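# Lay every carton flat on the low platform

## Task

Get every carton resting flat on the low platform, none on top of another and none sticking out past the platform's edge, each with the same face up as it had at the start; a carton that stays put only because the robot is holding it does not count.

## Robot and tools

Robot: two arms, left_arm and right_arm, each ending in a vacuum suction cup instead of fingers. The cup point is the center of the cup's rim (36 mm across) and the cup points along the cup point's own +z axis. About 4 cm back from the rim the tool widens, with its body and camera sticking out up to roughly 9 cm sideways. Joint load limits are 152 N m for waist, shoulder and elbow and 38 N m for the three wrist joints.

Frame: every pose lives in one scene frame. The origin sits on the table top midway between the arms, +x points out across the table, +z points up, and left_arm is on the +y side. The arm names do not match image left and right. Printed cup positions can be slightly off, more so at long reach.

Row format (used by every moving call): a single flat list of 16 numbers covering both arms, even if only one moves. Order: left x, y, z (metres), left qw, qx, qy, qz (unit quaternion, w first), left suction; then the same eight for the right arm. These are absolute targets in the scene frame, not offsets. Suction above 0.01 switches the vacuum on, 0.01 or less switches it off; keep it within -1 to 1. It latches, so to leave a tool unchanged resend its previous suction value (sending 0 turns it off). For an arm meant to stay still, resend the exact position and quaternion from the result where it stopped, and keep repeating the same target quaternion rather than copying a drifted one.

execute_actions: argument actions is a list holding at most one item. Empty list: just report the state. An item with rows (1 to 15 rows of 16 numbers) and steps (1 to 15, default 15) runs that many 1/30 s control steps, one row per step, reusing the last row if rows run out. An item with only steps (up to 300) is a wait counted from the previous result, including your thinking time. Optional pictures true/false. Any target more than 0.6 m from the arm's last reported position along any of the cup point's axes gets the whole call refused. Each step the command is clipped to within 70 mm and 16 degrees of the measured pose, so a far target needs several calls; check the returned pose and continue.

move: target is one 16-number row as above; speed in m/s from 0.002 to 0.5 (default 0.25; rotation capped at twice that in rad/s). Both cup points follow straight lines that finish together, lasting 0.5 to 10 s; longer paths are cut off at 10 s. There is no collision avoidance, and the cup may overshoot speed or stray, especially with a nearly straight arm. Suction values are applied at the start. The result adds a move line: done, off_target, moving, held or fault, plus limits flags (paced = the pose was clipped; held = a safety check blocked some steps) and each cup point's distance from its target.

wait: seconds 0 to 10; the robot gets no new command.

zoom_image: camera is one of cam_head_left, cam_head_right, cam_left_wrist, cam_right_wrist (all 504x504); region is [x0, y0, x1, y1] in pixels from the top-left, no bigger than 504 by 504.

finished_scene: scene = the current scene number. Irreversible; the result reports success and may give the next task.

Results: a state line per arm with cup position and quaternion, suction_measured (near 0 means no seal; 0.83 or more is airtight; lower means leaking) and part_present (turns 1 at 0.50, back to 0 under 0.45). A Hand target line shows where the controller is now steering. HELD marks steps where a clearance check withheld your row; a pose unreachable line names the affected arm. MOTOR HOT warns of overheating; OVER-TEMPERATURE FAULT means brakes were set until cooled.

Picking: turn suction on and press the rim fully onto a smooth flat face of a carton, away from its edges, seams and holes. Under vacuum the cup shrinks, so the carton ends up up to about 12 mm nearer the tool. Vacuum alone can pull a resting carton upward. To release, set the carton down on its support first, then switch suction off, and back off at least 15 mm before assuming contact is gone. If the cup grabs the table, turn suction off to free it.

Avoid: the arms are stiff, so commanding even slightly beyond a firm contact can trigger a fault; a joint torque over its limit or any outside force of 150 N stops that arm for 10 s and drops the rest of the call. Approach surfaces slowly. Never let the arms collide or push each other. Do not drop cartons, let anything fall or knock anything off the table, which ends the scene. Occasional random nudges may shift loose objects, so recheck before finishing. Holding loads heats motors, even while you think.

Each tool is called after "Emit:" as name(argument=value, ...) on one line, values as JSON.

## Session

Emit:
execute_actions(actions=[])

Scene clock: 0.00 s of 8600.00 s.
left_arm: end_effector_position=(+0.4412, +0.3502, +0.3135) suction_measured=0.00 part_present=0 end_effector_quat_wxyz=(+0.001, -0.200, +0.980, -0.001) | right_arm: end_effector_position=(+0.4978, -0.5166, +0.3127) suction_measured=0.00 part_present=0 end_effector_quat_wxyz=(-0.000, +0.354, +0.935, -0.001)
Joint positions: left_arm=[ 0.261  0.128  0.193  0.001 -1.634  0.259] | right_arm=[ 0.265  0.129  0.191  0.002 -1.635 -0.789]
Joint velocities: left_arm=[-0.  0.  0.  0.  0.  0.] | right_arm=[-0.     0.     0.    -0.    -0.001 -0.001]
Hand target (left_arm): +0.441, +0.350, +0.313; +0.001, -0.200, +0.980, -0.001
Hand target (right_arm): +0.498, -0.517, +0.313; -0.000, +0.354, +0.935, -0.001

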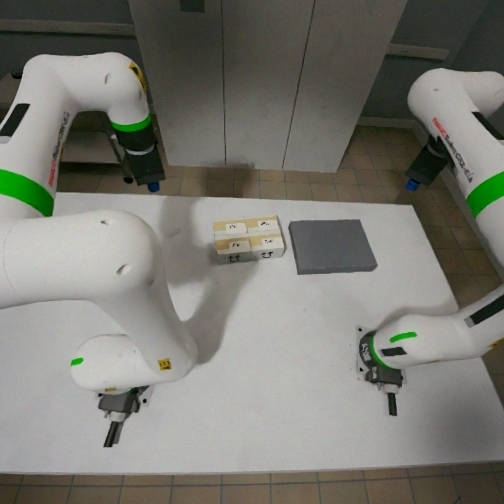

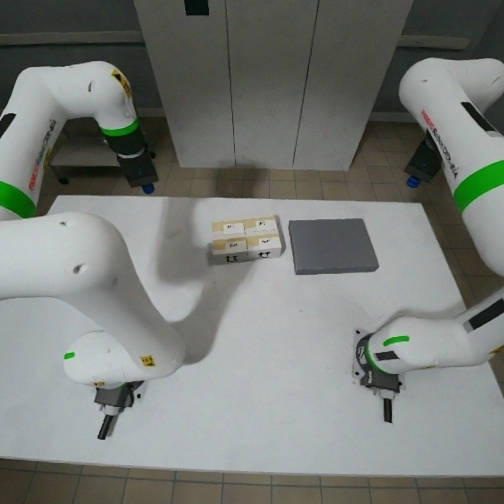

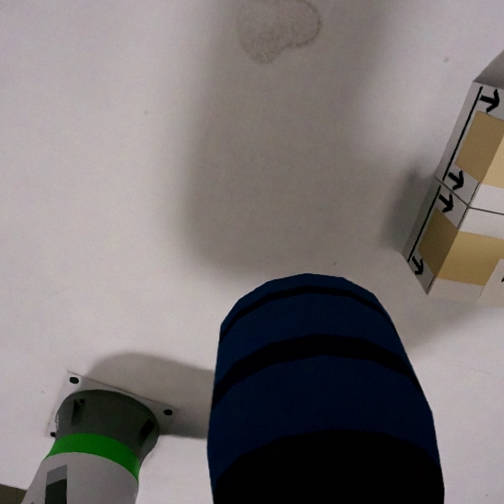

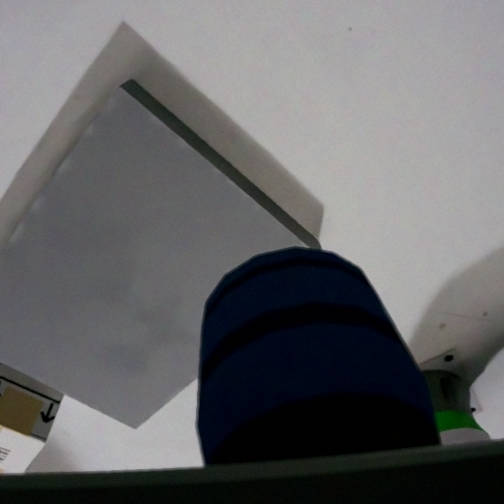

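Four cartons; tighter. Survey.

Emit:
move(target=[0.3,0.5,0.3135,0,-0.2,0.98,0,0,0.52,-0.29,0.4,0,0,1,0,0], speed=0.4)

Emit:
move(target=[0.3,0.5,0.3135,0,-0.2,0.98,0,0,0.54,0.0,0.4,0,0,1,0,0], speed=0.4)

Scene clock: 2.57 s of 8600.00 s.
left_arm: end_effector_position=(+0.3006, +0.4999, +0.3131) suction_measured=0.00 part_present=0 end_effector_quat_wxyz=(+0.000, -0.200, +0.980, +0.000) | right_arm: end_effector_position=(+0.5197, -0.2906, +0.4001) suction_measured=0.00 part_present=0 end_effector_quat_wxyz=(+0.001, +0.000, +1.000, -0.000)
Joint positions: left_arm=[ 0.727 -0.212 -0.135 -0.    -1.648 -0.208] | right_arm=[ 0.694  0.24   0.529  0.001 -1.859 -0.493]
Joint velocities: left_arm=[ 0.002 -0.001 -0.    -0.    -0.    -0.001] | right_arm=[-0.002  0.001  0.001 -0.001 -0.002  0.001]
Hand target (left_arm): +0.301, +0.500, +0.313; +0.000, -0.200, +0.980, +0.000
Hand target (right_arm): +0.520, -0.291, +0.400; +0.000, +0.000, +1.000, -0.000
Off the commanded pose (left_arm): 0.001 m, 0 deg.
Off the commanded pose (right_arm): 0.001 m, 0 deg.
move: done

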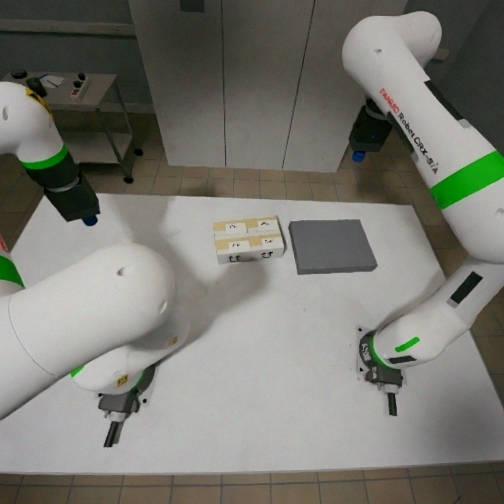

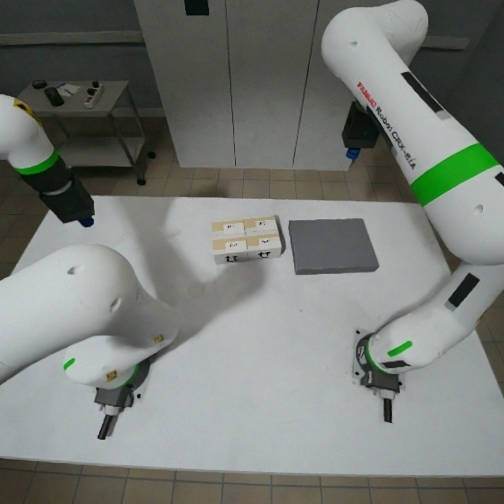

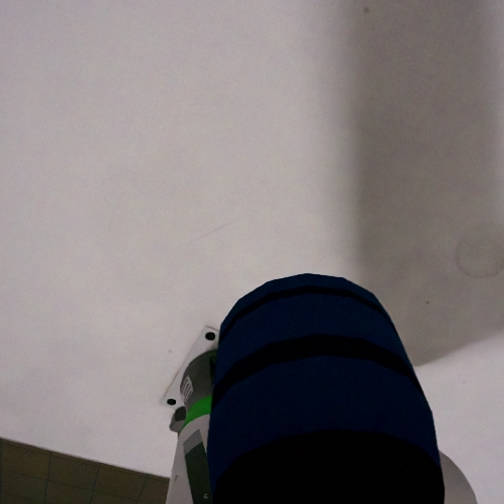

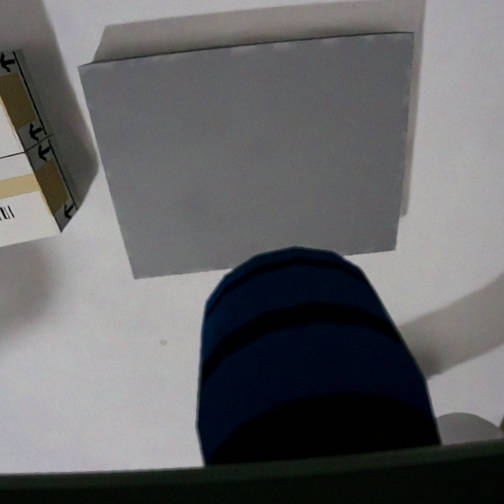

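Scene clock: 4.10 s of 8600.00 s.
left_arm: end_effector_position=(+0.3000, +0.5000, +0.3135) suction_measured=0.00 part_present=0 end_effector_quat_wxyz=(+0.000, -0.200, +0.980, +0.000) | right_arm: end_effector_position=(+0.5392, -0.0008, +0.3997) suction_measured=0.00 part_present=0 end_effector_quat_wxyz=(+0.004, +0.000, +1.000, +0.003)
Joint positions: left_arm=[ 0.729 -0.213 -0.135 -0.    -1.649 -0.21 ] | right_arm=[ 1.062  0.864  1.496  0.003 -2.193 -0.86 ]
Joint velocities: left_arm=[ 0.002  0.001  0.    -0.001 -0.    -0.   ] | right_arm=[ 0.     0.206  0.396 -0.007 -0.205 -0.002]
Hand target (left_arm): +0.300, +0.500, +0.313; +0.000, -0.200, +0.980, +0.000
Hand target (right_arm): +0.539, -0.001, +0.400; +0.004, +0.000, +1.000, +0.003
Off the commanded pose (left_arm): 0.000 m, 0 deg.
Off the commanded pose (right_arm): 0.001 m, 1 deg.
move: done; limits=paced

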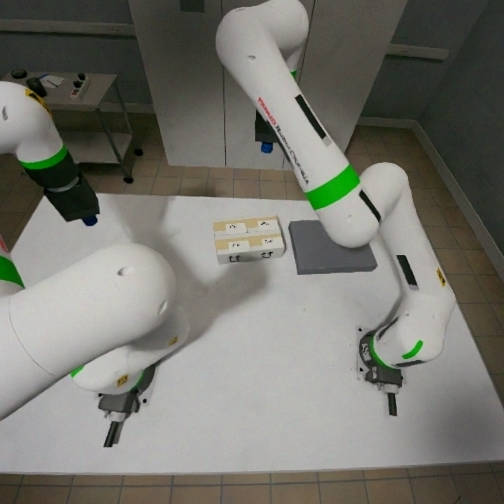

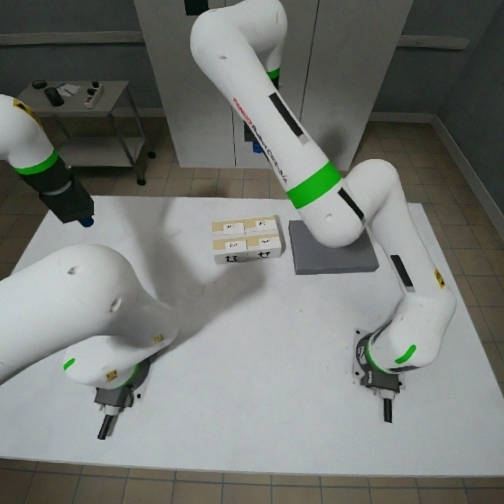

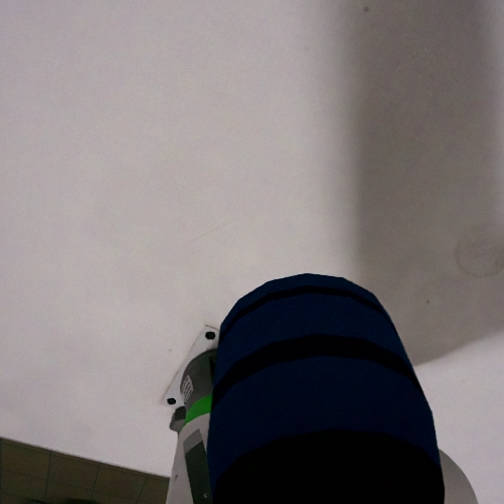

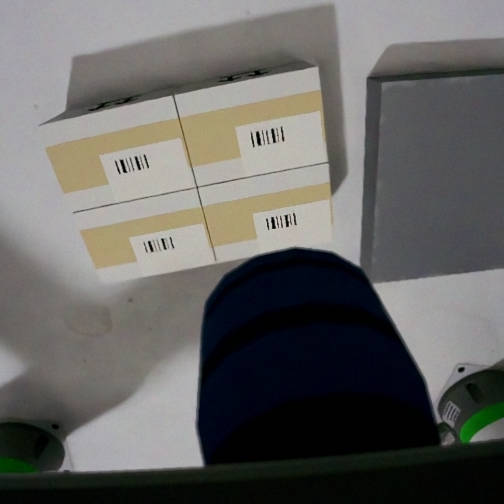

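Emit:
move(target=[0.3,0.5,0.3135,0,-0.2,0.98,0,0,0.522,-0.004,0.14,0,-0.105,0.995,0,0], speed=0.3)

Scene clock: 9.47 s of 8600.00 s.
left_arm: end_effector_position=(+0.3000, +0.5000, +0.3135) suction_measured=0.00 part_present=0 end_effector_quat_wxyz=(-0.000, -0.200, +0.980, -0.000) | right_arm: end_effector_position=(+0.5225, -0.0037, +0.1400) suction_measured=0.00 part_present=0 end_effector_quat_wxyz=(+0.000, -0.106, +0.994, -0.000)
Joint positions: left_arm=[ 0.729 -0.213 -0.135  0.    -1.649 -0.21 ] | right_arm=[ 1.078  0.579  0.386  0.    -1.378 -0.665]
Joint velocities: left_arm=[-0.001 -0.    -0.     0.001  0.    -0.   ] | right_arm=[-0.    -0.002 -0.003  0.001  0.004 -0.001]
Hand target (left_arm): +0.300, +0.500, +0.313; +0.000, -0.200, +0.980, -0.000
Hand target (right_arm): +0.522, -0.004, +0.140; +0.000, -0.106, +0.994, -0.000
Off the commanded pose (left_arm): 0.000 m, 0 deg.
Off the commanded pose (right_arm): 0.001 m, 0 deg.
After step 90, 0.93 s passed at rest.
move: done

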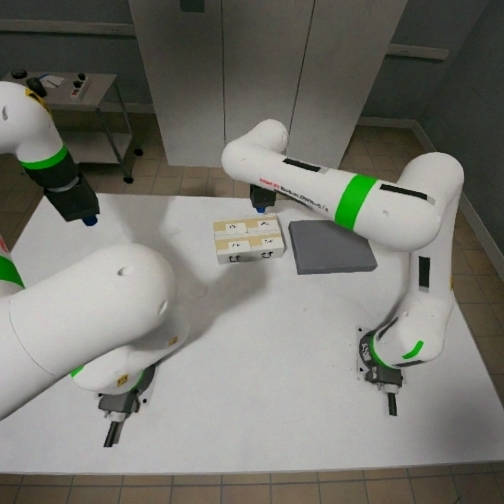

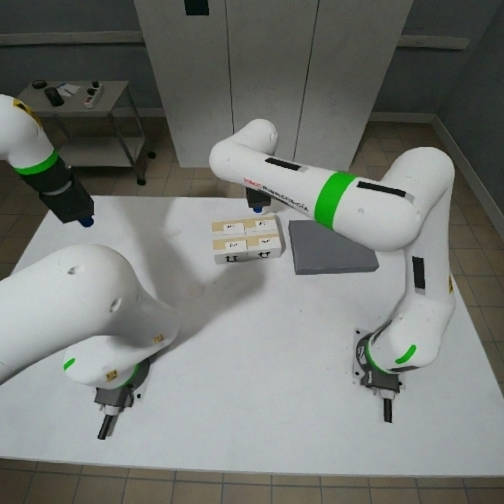

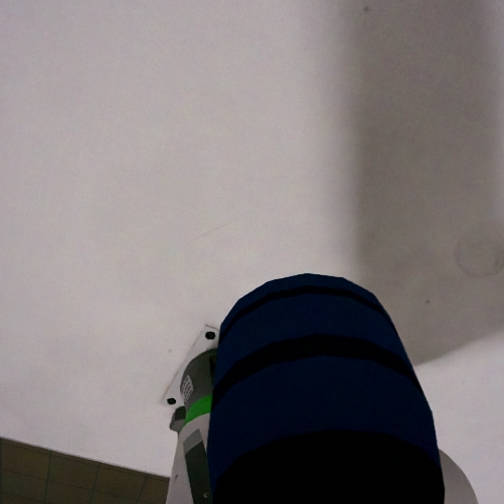

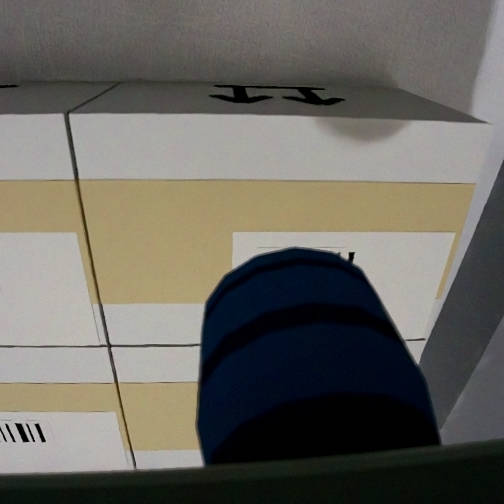

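Emit:
move(target=[0.3,0.5,0.3135,0,-0.2,0.98,0,0,0.507,-0.007,0.09,0,-0.105,0.995,0,1], speed=0.1)

Emit:
execute_actions(actions=[{"rows":[[0.3,0.5,0.3135,0,-0.2,0.98,0,0,0.507,-0.007,0.088,0,-0.105,0.995,0,1],[0.3,0.5,0.3135,0,-0.2,0.98,0,0,0.507,-0.007,0.086,0,-0.105,0.995,0,1],[0.3,0.5,0.3135,0,-0.2,0.98,0,0,0.507,-0.007,0.084,0,-0.105,0.995,0,1],[0.3,0.5,0.3135,0,-0.2,0.98,0,0,0.507,-0.007,0.082,0,-0.105,0.995,0,1],[0.3,0.5,0.3135,0,-0.2,0.98,0,0,0.507,-0.007,0.080,0,-0.105,0.995,0,1],[0.3,0.5,0.3135,0,-0.2,0.98,0,0,0.507,-0.007,0.078,0,-0.105,0.995,0,1]],"steps":15}])

Scene clock: 13.70 s of 8600.00 s.
left_arm: end_effector_position=(+0.3000, +0.5000, +0.3135) suction_measured=0.00 part_present=0 end_effector_quat_wxyz=(-0.000, -0.200, +0.980, -0.000) | right_arm: end_effector_position=(+0.5071, -0.0069, +0.0900) suction_measured=0.00 part_present=0 end_effector_quat_wxyz=(-0.000, -0.105, +0.994, +0.000)
Joint positions: left_arm=[ 0.729 -0.213 -0.135  0.    -1.649 -0.21 ] | right_arm=[ 1.093  0.575  0.261 -0.    -1.256 -0.681]
Joint velocities: left_arm=[ 0.    -0.001  0.    -0.     0.     0.   ] | right_arm=[-0.001 -0.    -0.001  0.     0.001 -0.001]
Hand target (left_arm): +0.300, +0.500, +0.314; +0.000, -0.200, +0.980, +0.000
Hand target (right_arm): +0.507, -0.007, +0.090; -0.000, -0.105, +0.994, +0.000
Off the commanded pose (left_arm): 0.000 m, 0 deg.
Off the commanded pose (right_arm): 0.000 m, 0 deg.
After step 90, 0.37 s passed at rest.
move: done

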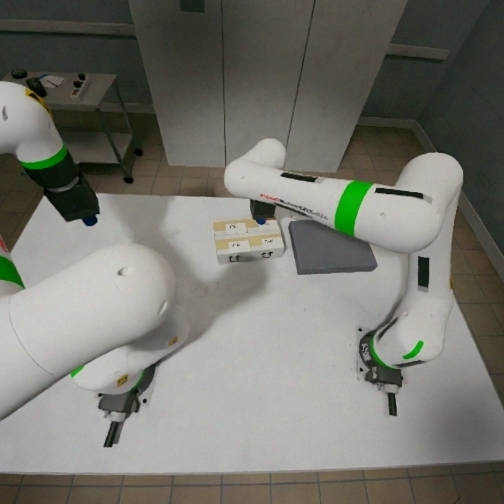

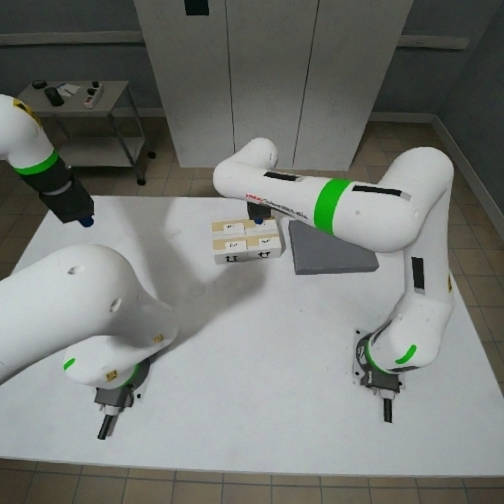

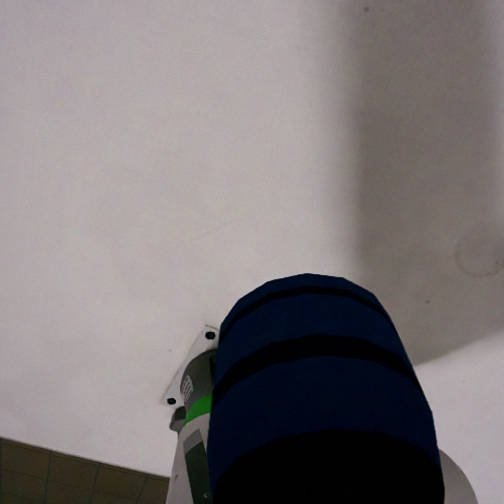

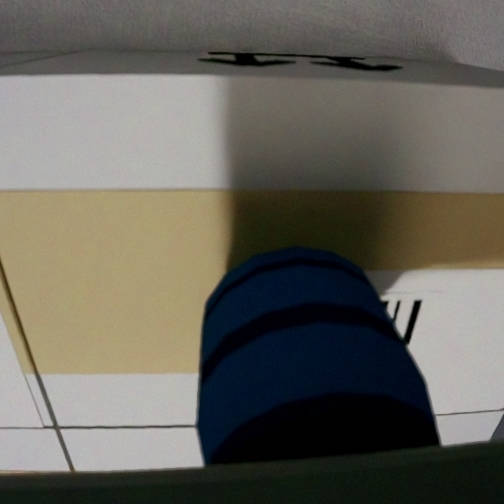

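Scene clock: 14.20 s of 8600.00 s.
left_arm: end_effector_position=(+0.3000, +0.5000, +0.3135) suction_measured=0.00 part_present=0 end_effector_quat_wxyz=(-0.000, -0.200, +0.980, -0.000) | right_arm: end_effector_position=(+0.5070, -0.0070, +0.0780) suction_measured=0.80 part_present=1 end_effector_quat_wxyz=(+0.000, -0.105, +0.994, +0.000)
Joint positions: left_arm=[ 0.729 -0.213 -0.135  0.    -1.649 -0.21 ] | right_arm=[ 1.093  0.585  0.246 -0.    -1.232 -0.682]
Joint velocities: left_arm=[-0.001 -0.001  0.001  0.    -0.     0.   ] | right_arm=[ 0.001  0.001 -0.002  0.     0.     0.   ]
Hand target (left_arm): +0.300, +0.500, +0.314; +0.000, -0.200, +0.980, +0.000
Hand target (right_arm): +0.507, -0.007, +0.078; -0.000, -0.105, +0.994, +0.000
Off the commanded pose (left_arm): 0.000 m, 0 deg.
Off the commanded pose (right_arm): 0.000 m, 0 deg.
Steps of this call (steps 1 to 15: all 15 steps of this action). Readings (end_effector_position | what the end effector reports):
1: left_arm (+0.3000, +0.5000, +0.3135) | right_arm (+0.5071, -0.0069, +0.0899) | left_arm suction_measured=0.00 part_present=0 | right_arm suction_measured=0.00 part_present=0
2: left_arm (+0.3000, +0.5000, +0.3135) | right_arm (+0.5071, -0.0070, +0.0892) | left_arm suction_measured=0.00 part_present=0 | right_arm suction_measured=0.00 part_present=0
4: left_arm (+0.3000, +0.5000, +0.3135) | right_arm (+0.5070, -0.0070, +0.0863) | left_arm suction_measured=0.00 part_present=0 | right_arm suction_measured=0.00 part_present=0
8: left_arm (+0.3000, +0.5000, +0.3135) | right_arm (+0.5070, -0.0071, +0.0794) | left_arm suction_measured=0.00 part_present=0 | right_arm suction_measured=0.20 part_present=0
15: the state above

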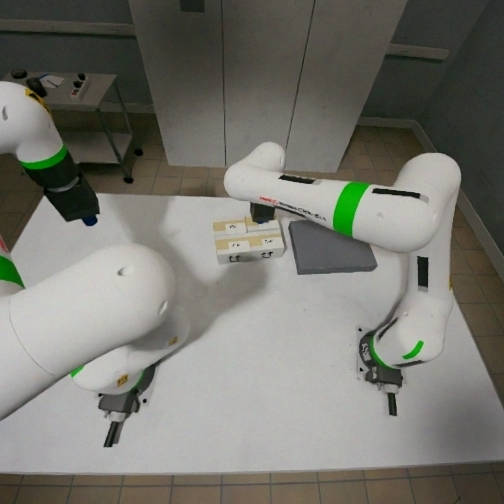

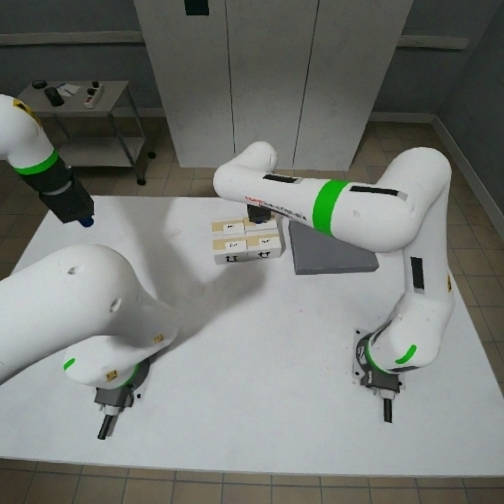

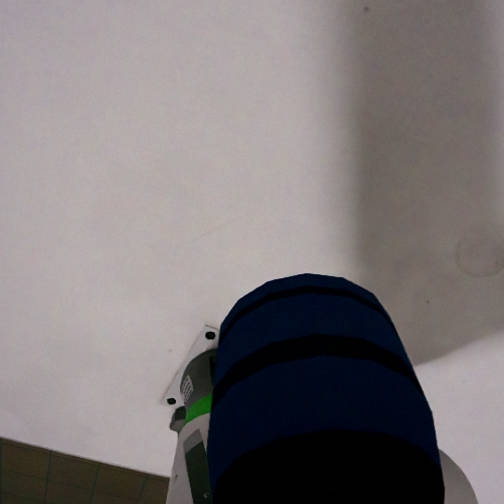

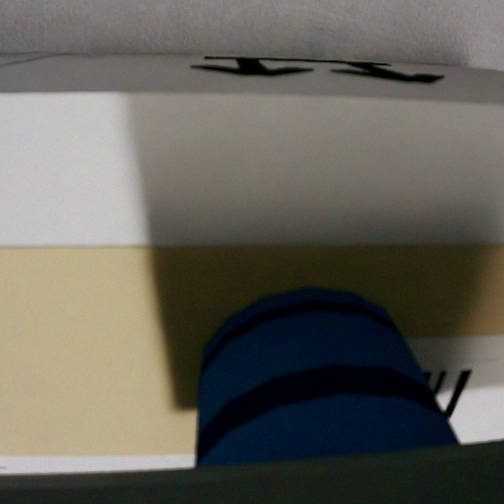

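Emit:
move(target=[0.3,0.5,0.3135,0,-0.2,0.98,0,0,0.51,-0.01,0.145,0,-0.105,0.995,0,1], speed=0.2)

Emit:
move(target=[0.3,0.5,0.3135,0,-0.2,0.98,0,0,0.502,-0.362,0.135,0,-0.052,0.999,0,1], speed=0.35)

Emit:
move(target=[0.3,0.5,0.3135,0,-0.2,0.98,0,0,0.502,-0.362,0.121,0,-0.052,0.999,0,1], speed=0.03)

Emit:
zoom_image(camera="cam_head_right", region=[280,195,400,285])

Scene clock: 17.63 s of 8600.00 s.
left_arm: end_effector_position=(+0.3000, +0.5000, +0.3135) suction_measured=0.00 part_present=0 end_effector_quat_wxyz=(-0.000, -0.200, +0.980, -0.000) | right_arm: end_effector_position=(+0.5099, -0.0101, +0.1449) suction_measured=0.95 part_present=1 end_effector_quat_wxyz=(+0.000, -0.105, +0.994, -0.000)
Joint positions: left_arm=[ 0.729 -0.213 -0.135  0.    -1.649 -0.21 ] | right_arm=[ 1.086  0.54   0.339  0.    -1.37  -0.675]
Joint velocities: left_arm=[-0.001  0.001 -0.001  0.001  0.    -0.   ] | right_arm=[-0.001  0.     0.002 -0.    -0.002 -0.   ]
Hand target (left_arm): +0.300, +0.500, +0.314; +0.000, -0.200, +0.980, +0.000
Hand target (right_arm): +0.510, -0.010, +0.145; +0.000, -0.105, +0.994, -0.000
Off the commanded pose (left_arm): 0.000 m, 0 deg.
Off the commanded pose (right_arm): 0.000 m, 0 deg.
move: done

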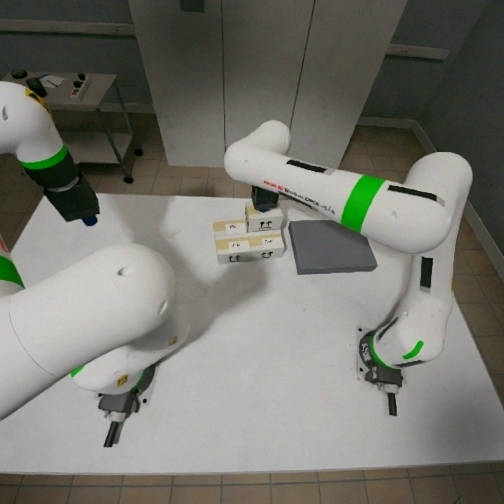

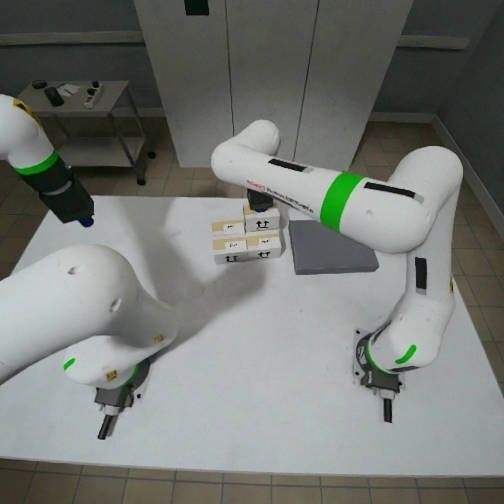

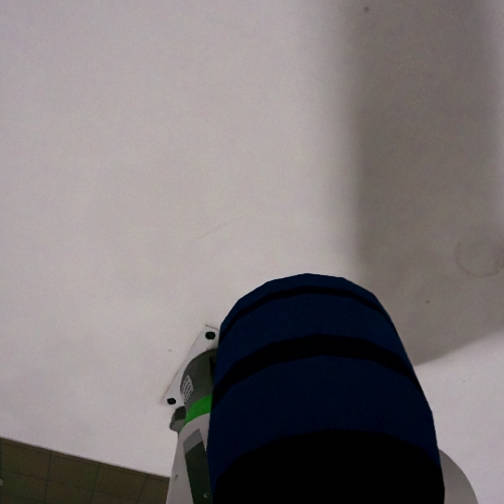

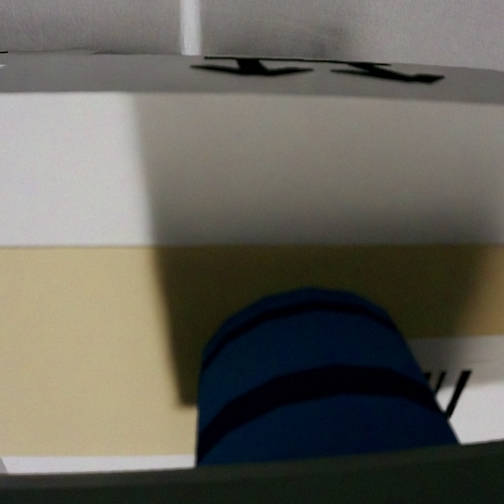

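Scene clock: 19.17 s of 8600.00 s.
left_arm: end_effector_position=(+0.3000, +0.5000, +0.3135) suction_measured=0.00 part_present=0 end_effector_quat_wxyz=(-0.000, -0.200, +0.980, -0.000) | right_arm: end_effector_position=(+0.5022, -0.3617, +0.1346) suction_measured=0.95 part_present=1 end_effector_quat_wxyz=(-0.001, -0.052, +0.999, +0.000)
Joint positions: left_arm=[ 0.729 -0.213 -0.135  0.    -1.649 -0.21 ] | right_arm=[ 0.578  0.185 -0.165 -0.    -1.222 -0.272]
Joint velocities: left_arm=[-0.    -0.001  0.001 -0.     0.    -0.001] | right_arm=[-0.004 -0.001  0.001  0.    -0.002 -0.001]
Hand target (left_arm): +0.300, +0.500, +0.314; +0.000, -0.200, +0.980, +0.000
Hand target (right_arm): +0.502, -0.362, +0.135; -0.001, -0.052, +0.999, +0.000
Off the commanded pose (left_arm): 0.000 m, 0 deg.
Off the commanded pose (right_arm): 0.001 m, 0 deg.
move: done

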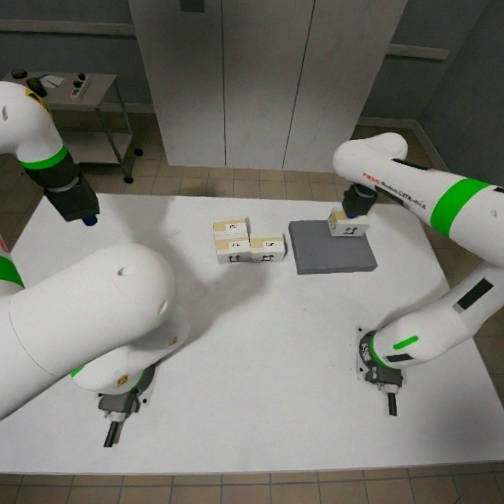

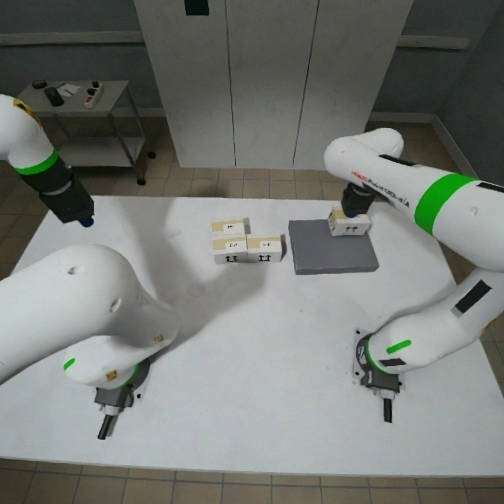

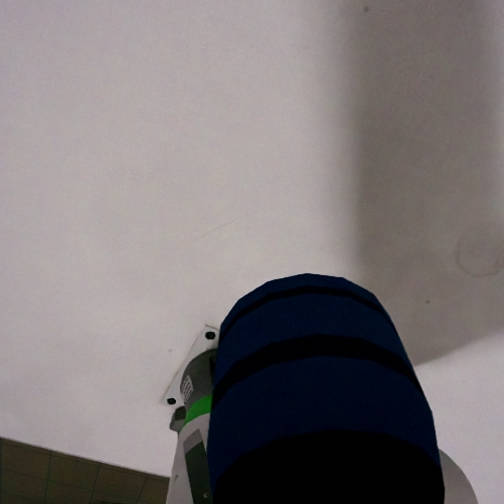

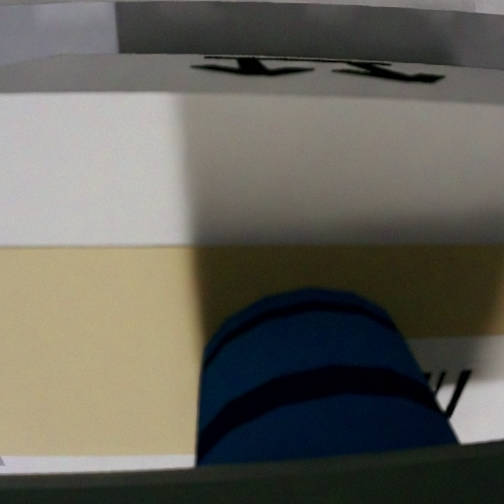

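Scene clock: 19.90 s of 8600.00 s.
left_arm: end_effector_position=(+0.3000, +0.5000, +0.3135) suction_measured=0.00 part_present=0 end_effector_quat_wxyz=(-0.000, -0.200, +0.980, -0.000) | right_arm: end_effector_position=(+0.5020, -0.3620, +0.1210) suction_measured=0.95 part_present=1 end_effector_quat_wxyz=(-0.000, -0.052, +0.999, +0.000)
Joint positions: left_arm=[ 0.729 -0.213 -0.135  0.    -1.649 -0.21 ] | right_arm=[ 0.578  0.195 -0.186 -0.    -1.189 -0.272]
Joint velocities: left_arm=[ 0.001  0.001 -0.001 -0.     0.     0.001] | right_arm=[-0.001 -0.    -0.002  0.001  0.001 -0.003]
Hand target (left_arm): +0.300, +0.500, +0.314; +0.000, -0.200, +0.980, +0.000
Hand target (right_arm): +0.502, -0.362, +0.121; -0.000, -0.052, +0.999, +0.000
Off the commanded pose (left_arm): 0.000 m, 0 deg.
Off the commanded pose (right_arm): 0.000 m, 0 deg.
move: done

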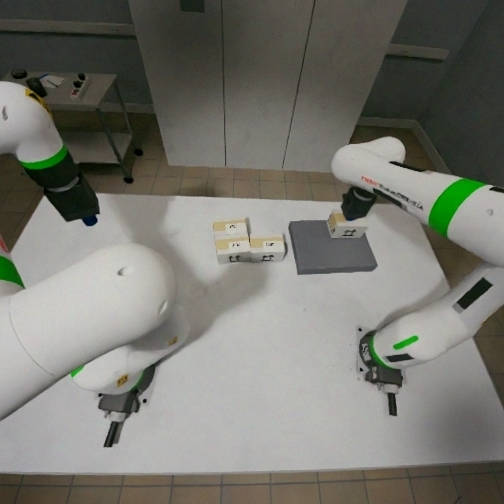

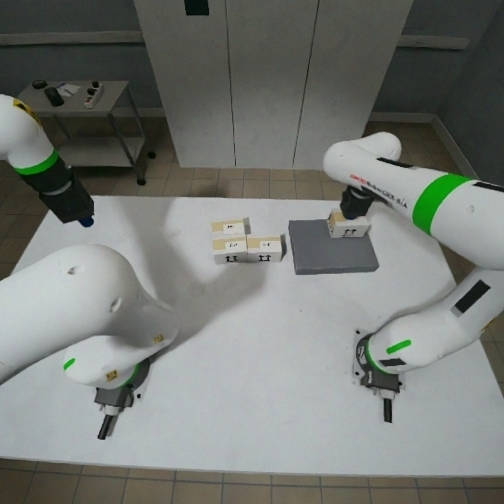

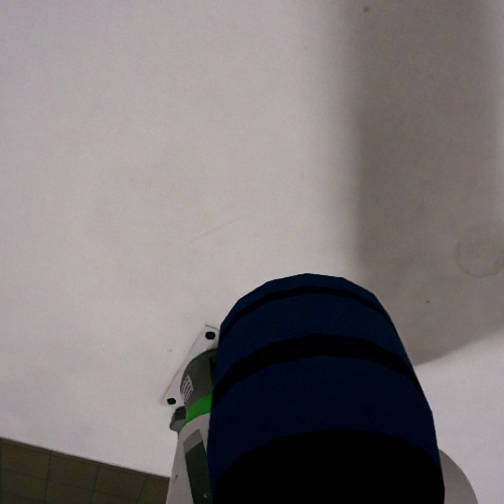

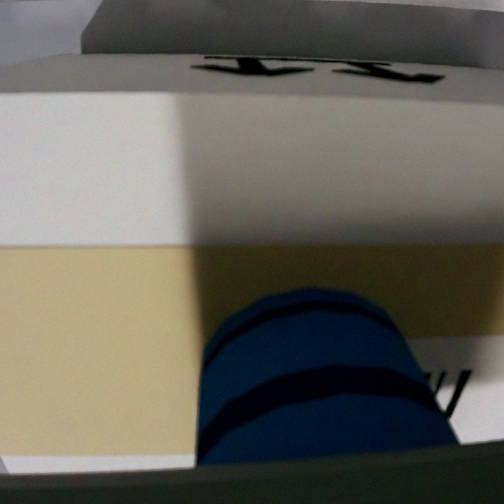

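Region (280, 195, 400, 285) of cam_head_right's 504x504 image, scaled by 4.200, with more detail than that image has; it fills the top 378 rows of this view, and the rest is white.

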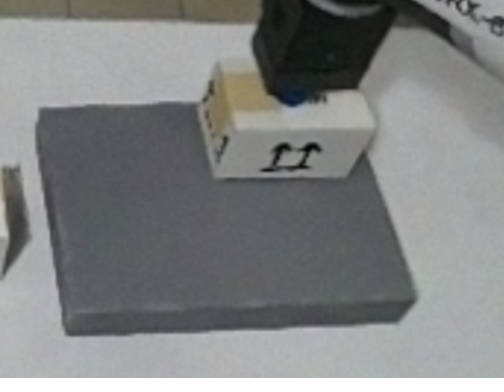

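Emit:
move(target=[0.3,0.5,0.3135,0,-0.2,0.98,0,0,0.502,-0.362,0.116,0,-0.052,0.999,0,1], speed=0.02)

Emit:
execute_actions(actions=[{"rows":[[0.3,0.5,0.3135,0,-0.2,0.98,0,0,0.502,-0.362,0.116,0,-0.052,0.999,0,0]],"steps":6}], pictures=false)

Emit:
move(target=[0.3,0.5,0.3135,0,-0.2,0.98,0,0,0.502,-0.362,0.15,0,-0.052,0.999,0,0], speed=0.15)

Emit:
move(target=[0.3,0.5,0.3135,0,-0.2,0.98,0,0,0.405,-0.03,0.14,0,-0.05,0.999,0,0], speed=0.4)

Scene clock: 23.27 s of 8600.00 s.
left_arm: end_effector_position=(+0.3000, +0.5000, +0.3135) suction_measured=0.00 part_present=0 end_effector_quat_wxyz=(+0.000, -0.200, +0.980, +0.000) | right_arm: end_effector_position=(+0.5020, -0.3620, +0.1160) suction_measured=0.95 part_present=1 end_effector_quat_wxyz=(+0.000, -0.052, +0.999, +0.000)
Joint positions: left_arm=[ 0.729 -0.213 -0.135  0.    -1.649 -0.21 ] | right_arm=[ 0.578  0.2   -0.193 -0.    -1.177 -0.273]
Joint velocities: left_arm=[-0.     0.     0.001  0.001 -0.     0.   ] | right_arm=[-0.001  0.001 -0.     0.001  0.001 -0.001]
Hand target (left_arm): +0.300, +0.500, +0.314; +0.000, -0.200, +0.980, +0.000
Hand target (right_arm): +0.502, -0.362, +0.116; -0.000, -0.052, +0.999, +0.000
Off the commanded pose (left_arm): 0.000 m, 0 deg.
Off the commanded pose (right_arm): 0.000 m, 0 deg.
move: done

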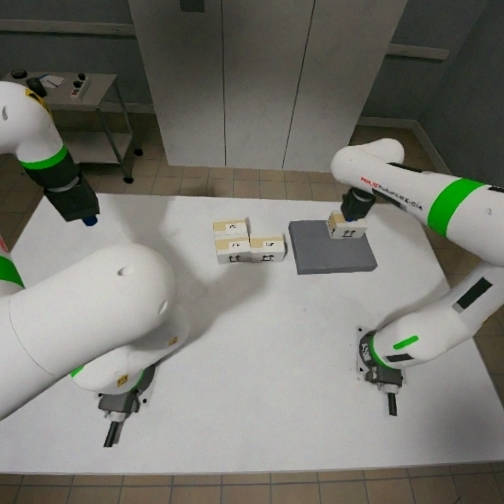

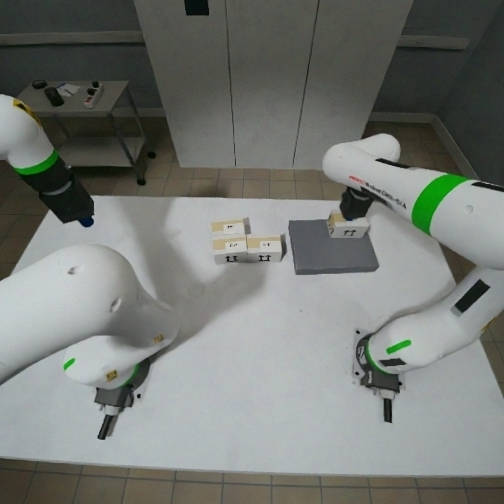

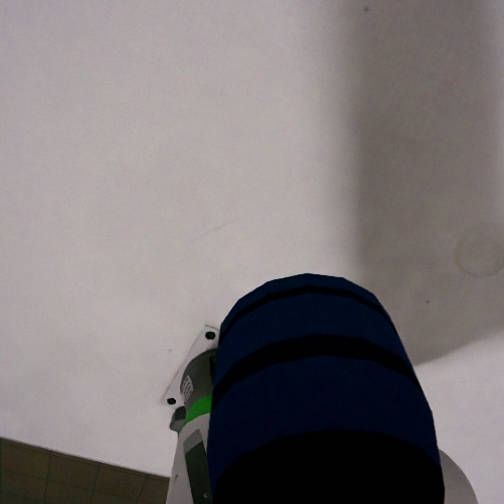

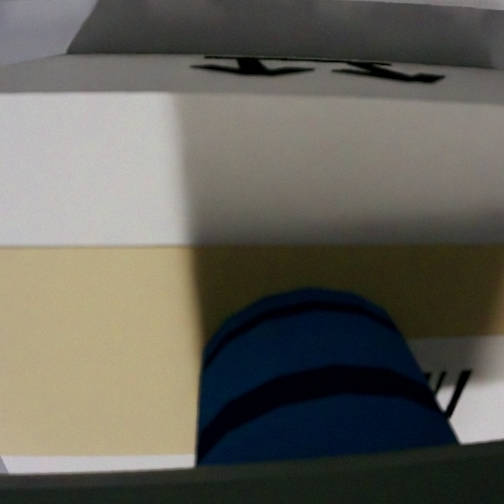

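Scene clock: 23.47 s of 8600.00 s.
left_arm: end_effector_position=(+0.3000, +0.5000, +0.3135) suction_measured=0.00 part_present=0 end_effector_quat_wxyz=(+0.000, -0.200, +0.980, +0.000) | right_arm: end_effector_position=(+0.5020, -0.3620, +0.1160) suction_measured=0.00 part_present=0 end_effector_quat_wxyz=(+0.000, -0.052, +0.999, -0.000)
Joint positions: left_arm=[ 0.729 -0.213 -0.135  0.    -1.649 -0.21 ] | right_arm=[ 0.578  0.2   -0.193  0.    -1.177 -0.273]
Joint velocities: left_arm=[-0.001  0.     0.001 -0.    -0.     0.   ] | right_arm=[-0.001  0.    -0.    -0.    -0.001  0.001]
Hand target (left_arm): +0.300, +0.500, +0.314; +0.000, -0.200, +0.980, -0.000
Hand target (right_arm): +0.502, -0.362, +0.116; +0.000, -0.052, +0.999, -0.000
Off the commanded pose (left_arm): 0.000 m, 0 deg.
Off the commanded pose (right_arm): 0.000 m, 0 deg.
Steps of this call (steps 1 to 6: all 6 steps of this action). Readings (end_effector_position | what the end effector reports):
1: left_arm (+0.3000, +0.5000, +0.3135) | right_arm (+0.5020, -0.3620, +0.1160) | left_arm suction_measured=0.00 part_present=0 | right_arm suction_measured=0.75 part_present=1
2: left_arm (+0.3000, +0.5000, +0.3135) | right_arm (+0.5020, -0.3620, +0.1160) | left_arm suction_measured=0.00 part_present=0 | right_arm suction_measured=0.29 part_present=0
4: left_arm (+0.3000, +0.5000, +0.3135) | right_arm (+0.5020, -0.3620, +0.1160) | left_arm suction_measured=0.00 part_present=0 | right_arm suction_measured=0.00 part_present=0
6: the state above

Scene clock: 24.47 s of 8600.00 s.
left_arm: end_effector_position=(+0.3000, +0.5000, +0.3135) suction_measured=0.00 part_present=0 end_effector_quat_wxyz=(+0.000, -0.200, +0.980, +0.000) | right_arm: end_effector_position=(+0.5019, -0.3621, +0.1500) suction_measured=0.00 part_present=0 end_effector_quat_wxyz=(+0.000, -0.052, +0.999, -0.000)
Joint positions: left_arm=[ 0.729 -0.213 -0.135  0.    -1.649 -0.21 ] | right_arm=[ 0.578  0.171 -0.144  0.    -1.256 -0.273]
Joint velocities: left_arm=[ 0.    -0.    -0.001  0.    -0.     0.   ] | right_arm=[-0.    -0.     0.002 -0.001 -0.002 -0.001]
Hand target (left_arm): +0.300, +0.500, +0.314; +0.000, -0.200, +0.980, -0.000
Hand target (right_arm): +0.502, -0.362, +0.150; +0.000, -0.052, +0.999, -0.000
Off the commanded pose (left_arm): 0.000 m, 0 deg.
Off the commanded pose (right_arm): 0.000 m, 0 deg.
move: done

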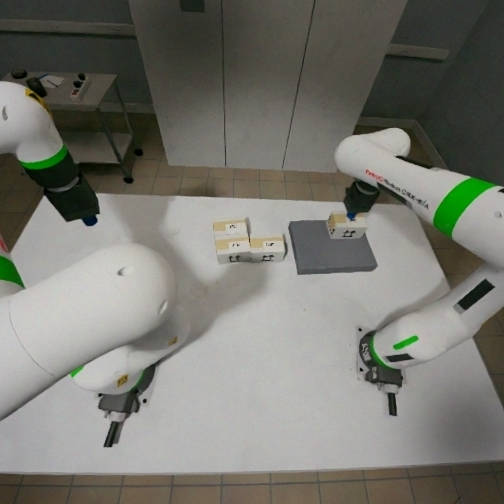

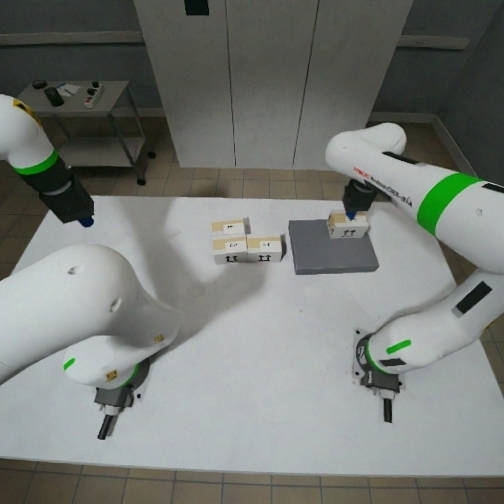

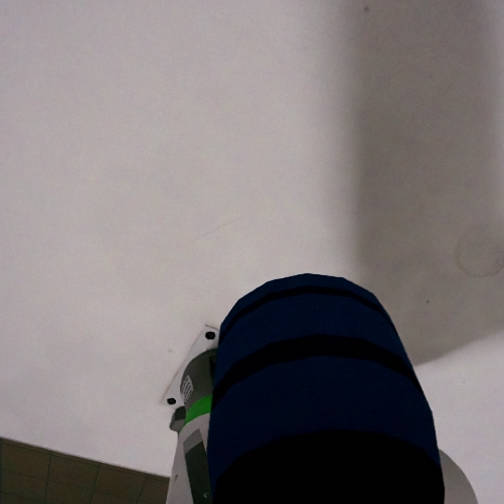

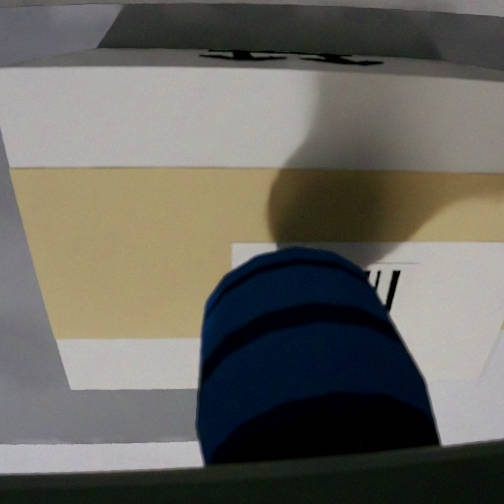

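Scene clock: 25.90 s of 8600.00 s.
left_arm: end_effector_position=(+0.3000, +0.5000, +0.3135) suction_measured=0.00 part_present=0 end_effector_quat_wxyz=(+0.000, -0.200, +0.980, +0.000) | right_arm: end_effector_position=(+0.4050, -0.0305, +0.1402) suction_measured=0.00 part_present=0 end_effector_quat_wxyz=(+0.001, -0.050, +0.999, +0.000)
Joint positions: left_arm=[ 0.729 -0.213 -0.135  0.    -1.649 -0.21 ] | right_arm=[ 1.212  0.315  0.011  0.001 -1.266 -0.912]
Joint velocities: left_arm=[-0.002 -0.001 -0.001  0.001  0.001 -0.001] | right_arm=[0.002 0.001 0.001 0.    0.002 0.   ]
Hand target (left_arm): +0.300, +0.500, +0.314; +0.000, -0.200, +0.980, -0.000
Hand target (right_arm): +0.405, -0.030, +0.140; +0.001, -0.050, +0.999, +0.000
Off the commanded pose (left_arm): 0.000 m, 0 deg.
Off the commanded pose (right_arm): 0.001 m, 0 deg.
move: done; limits=paced

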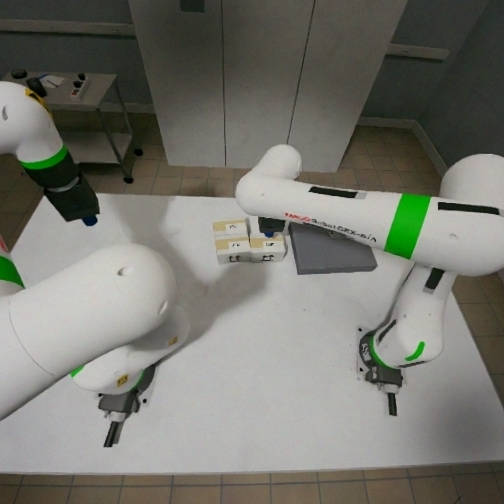

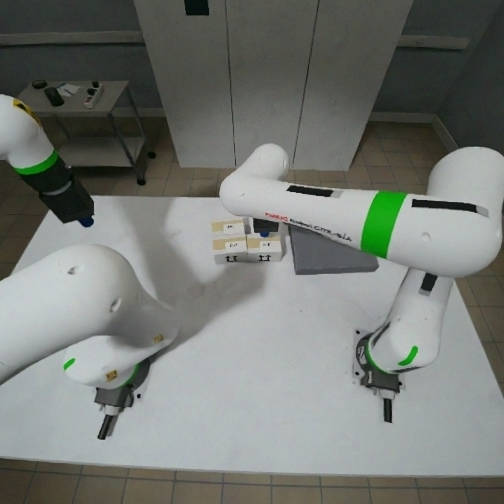

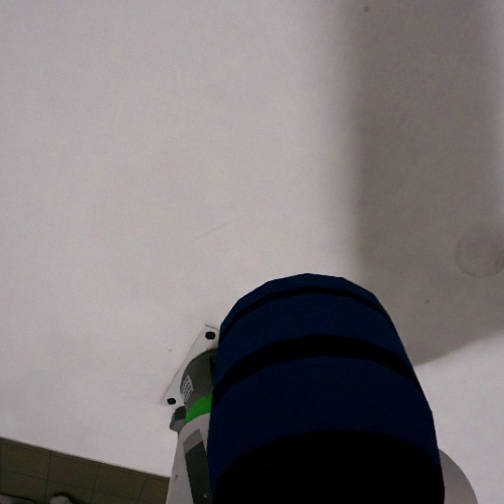

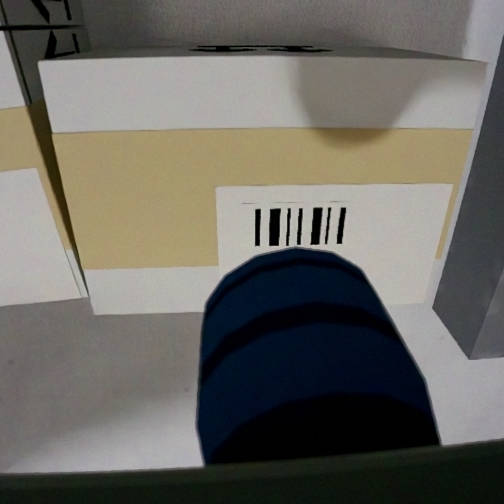

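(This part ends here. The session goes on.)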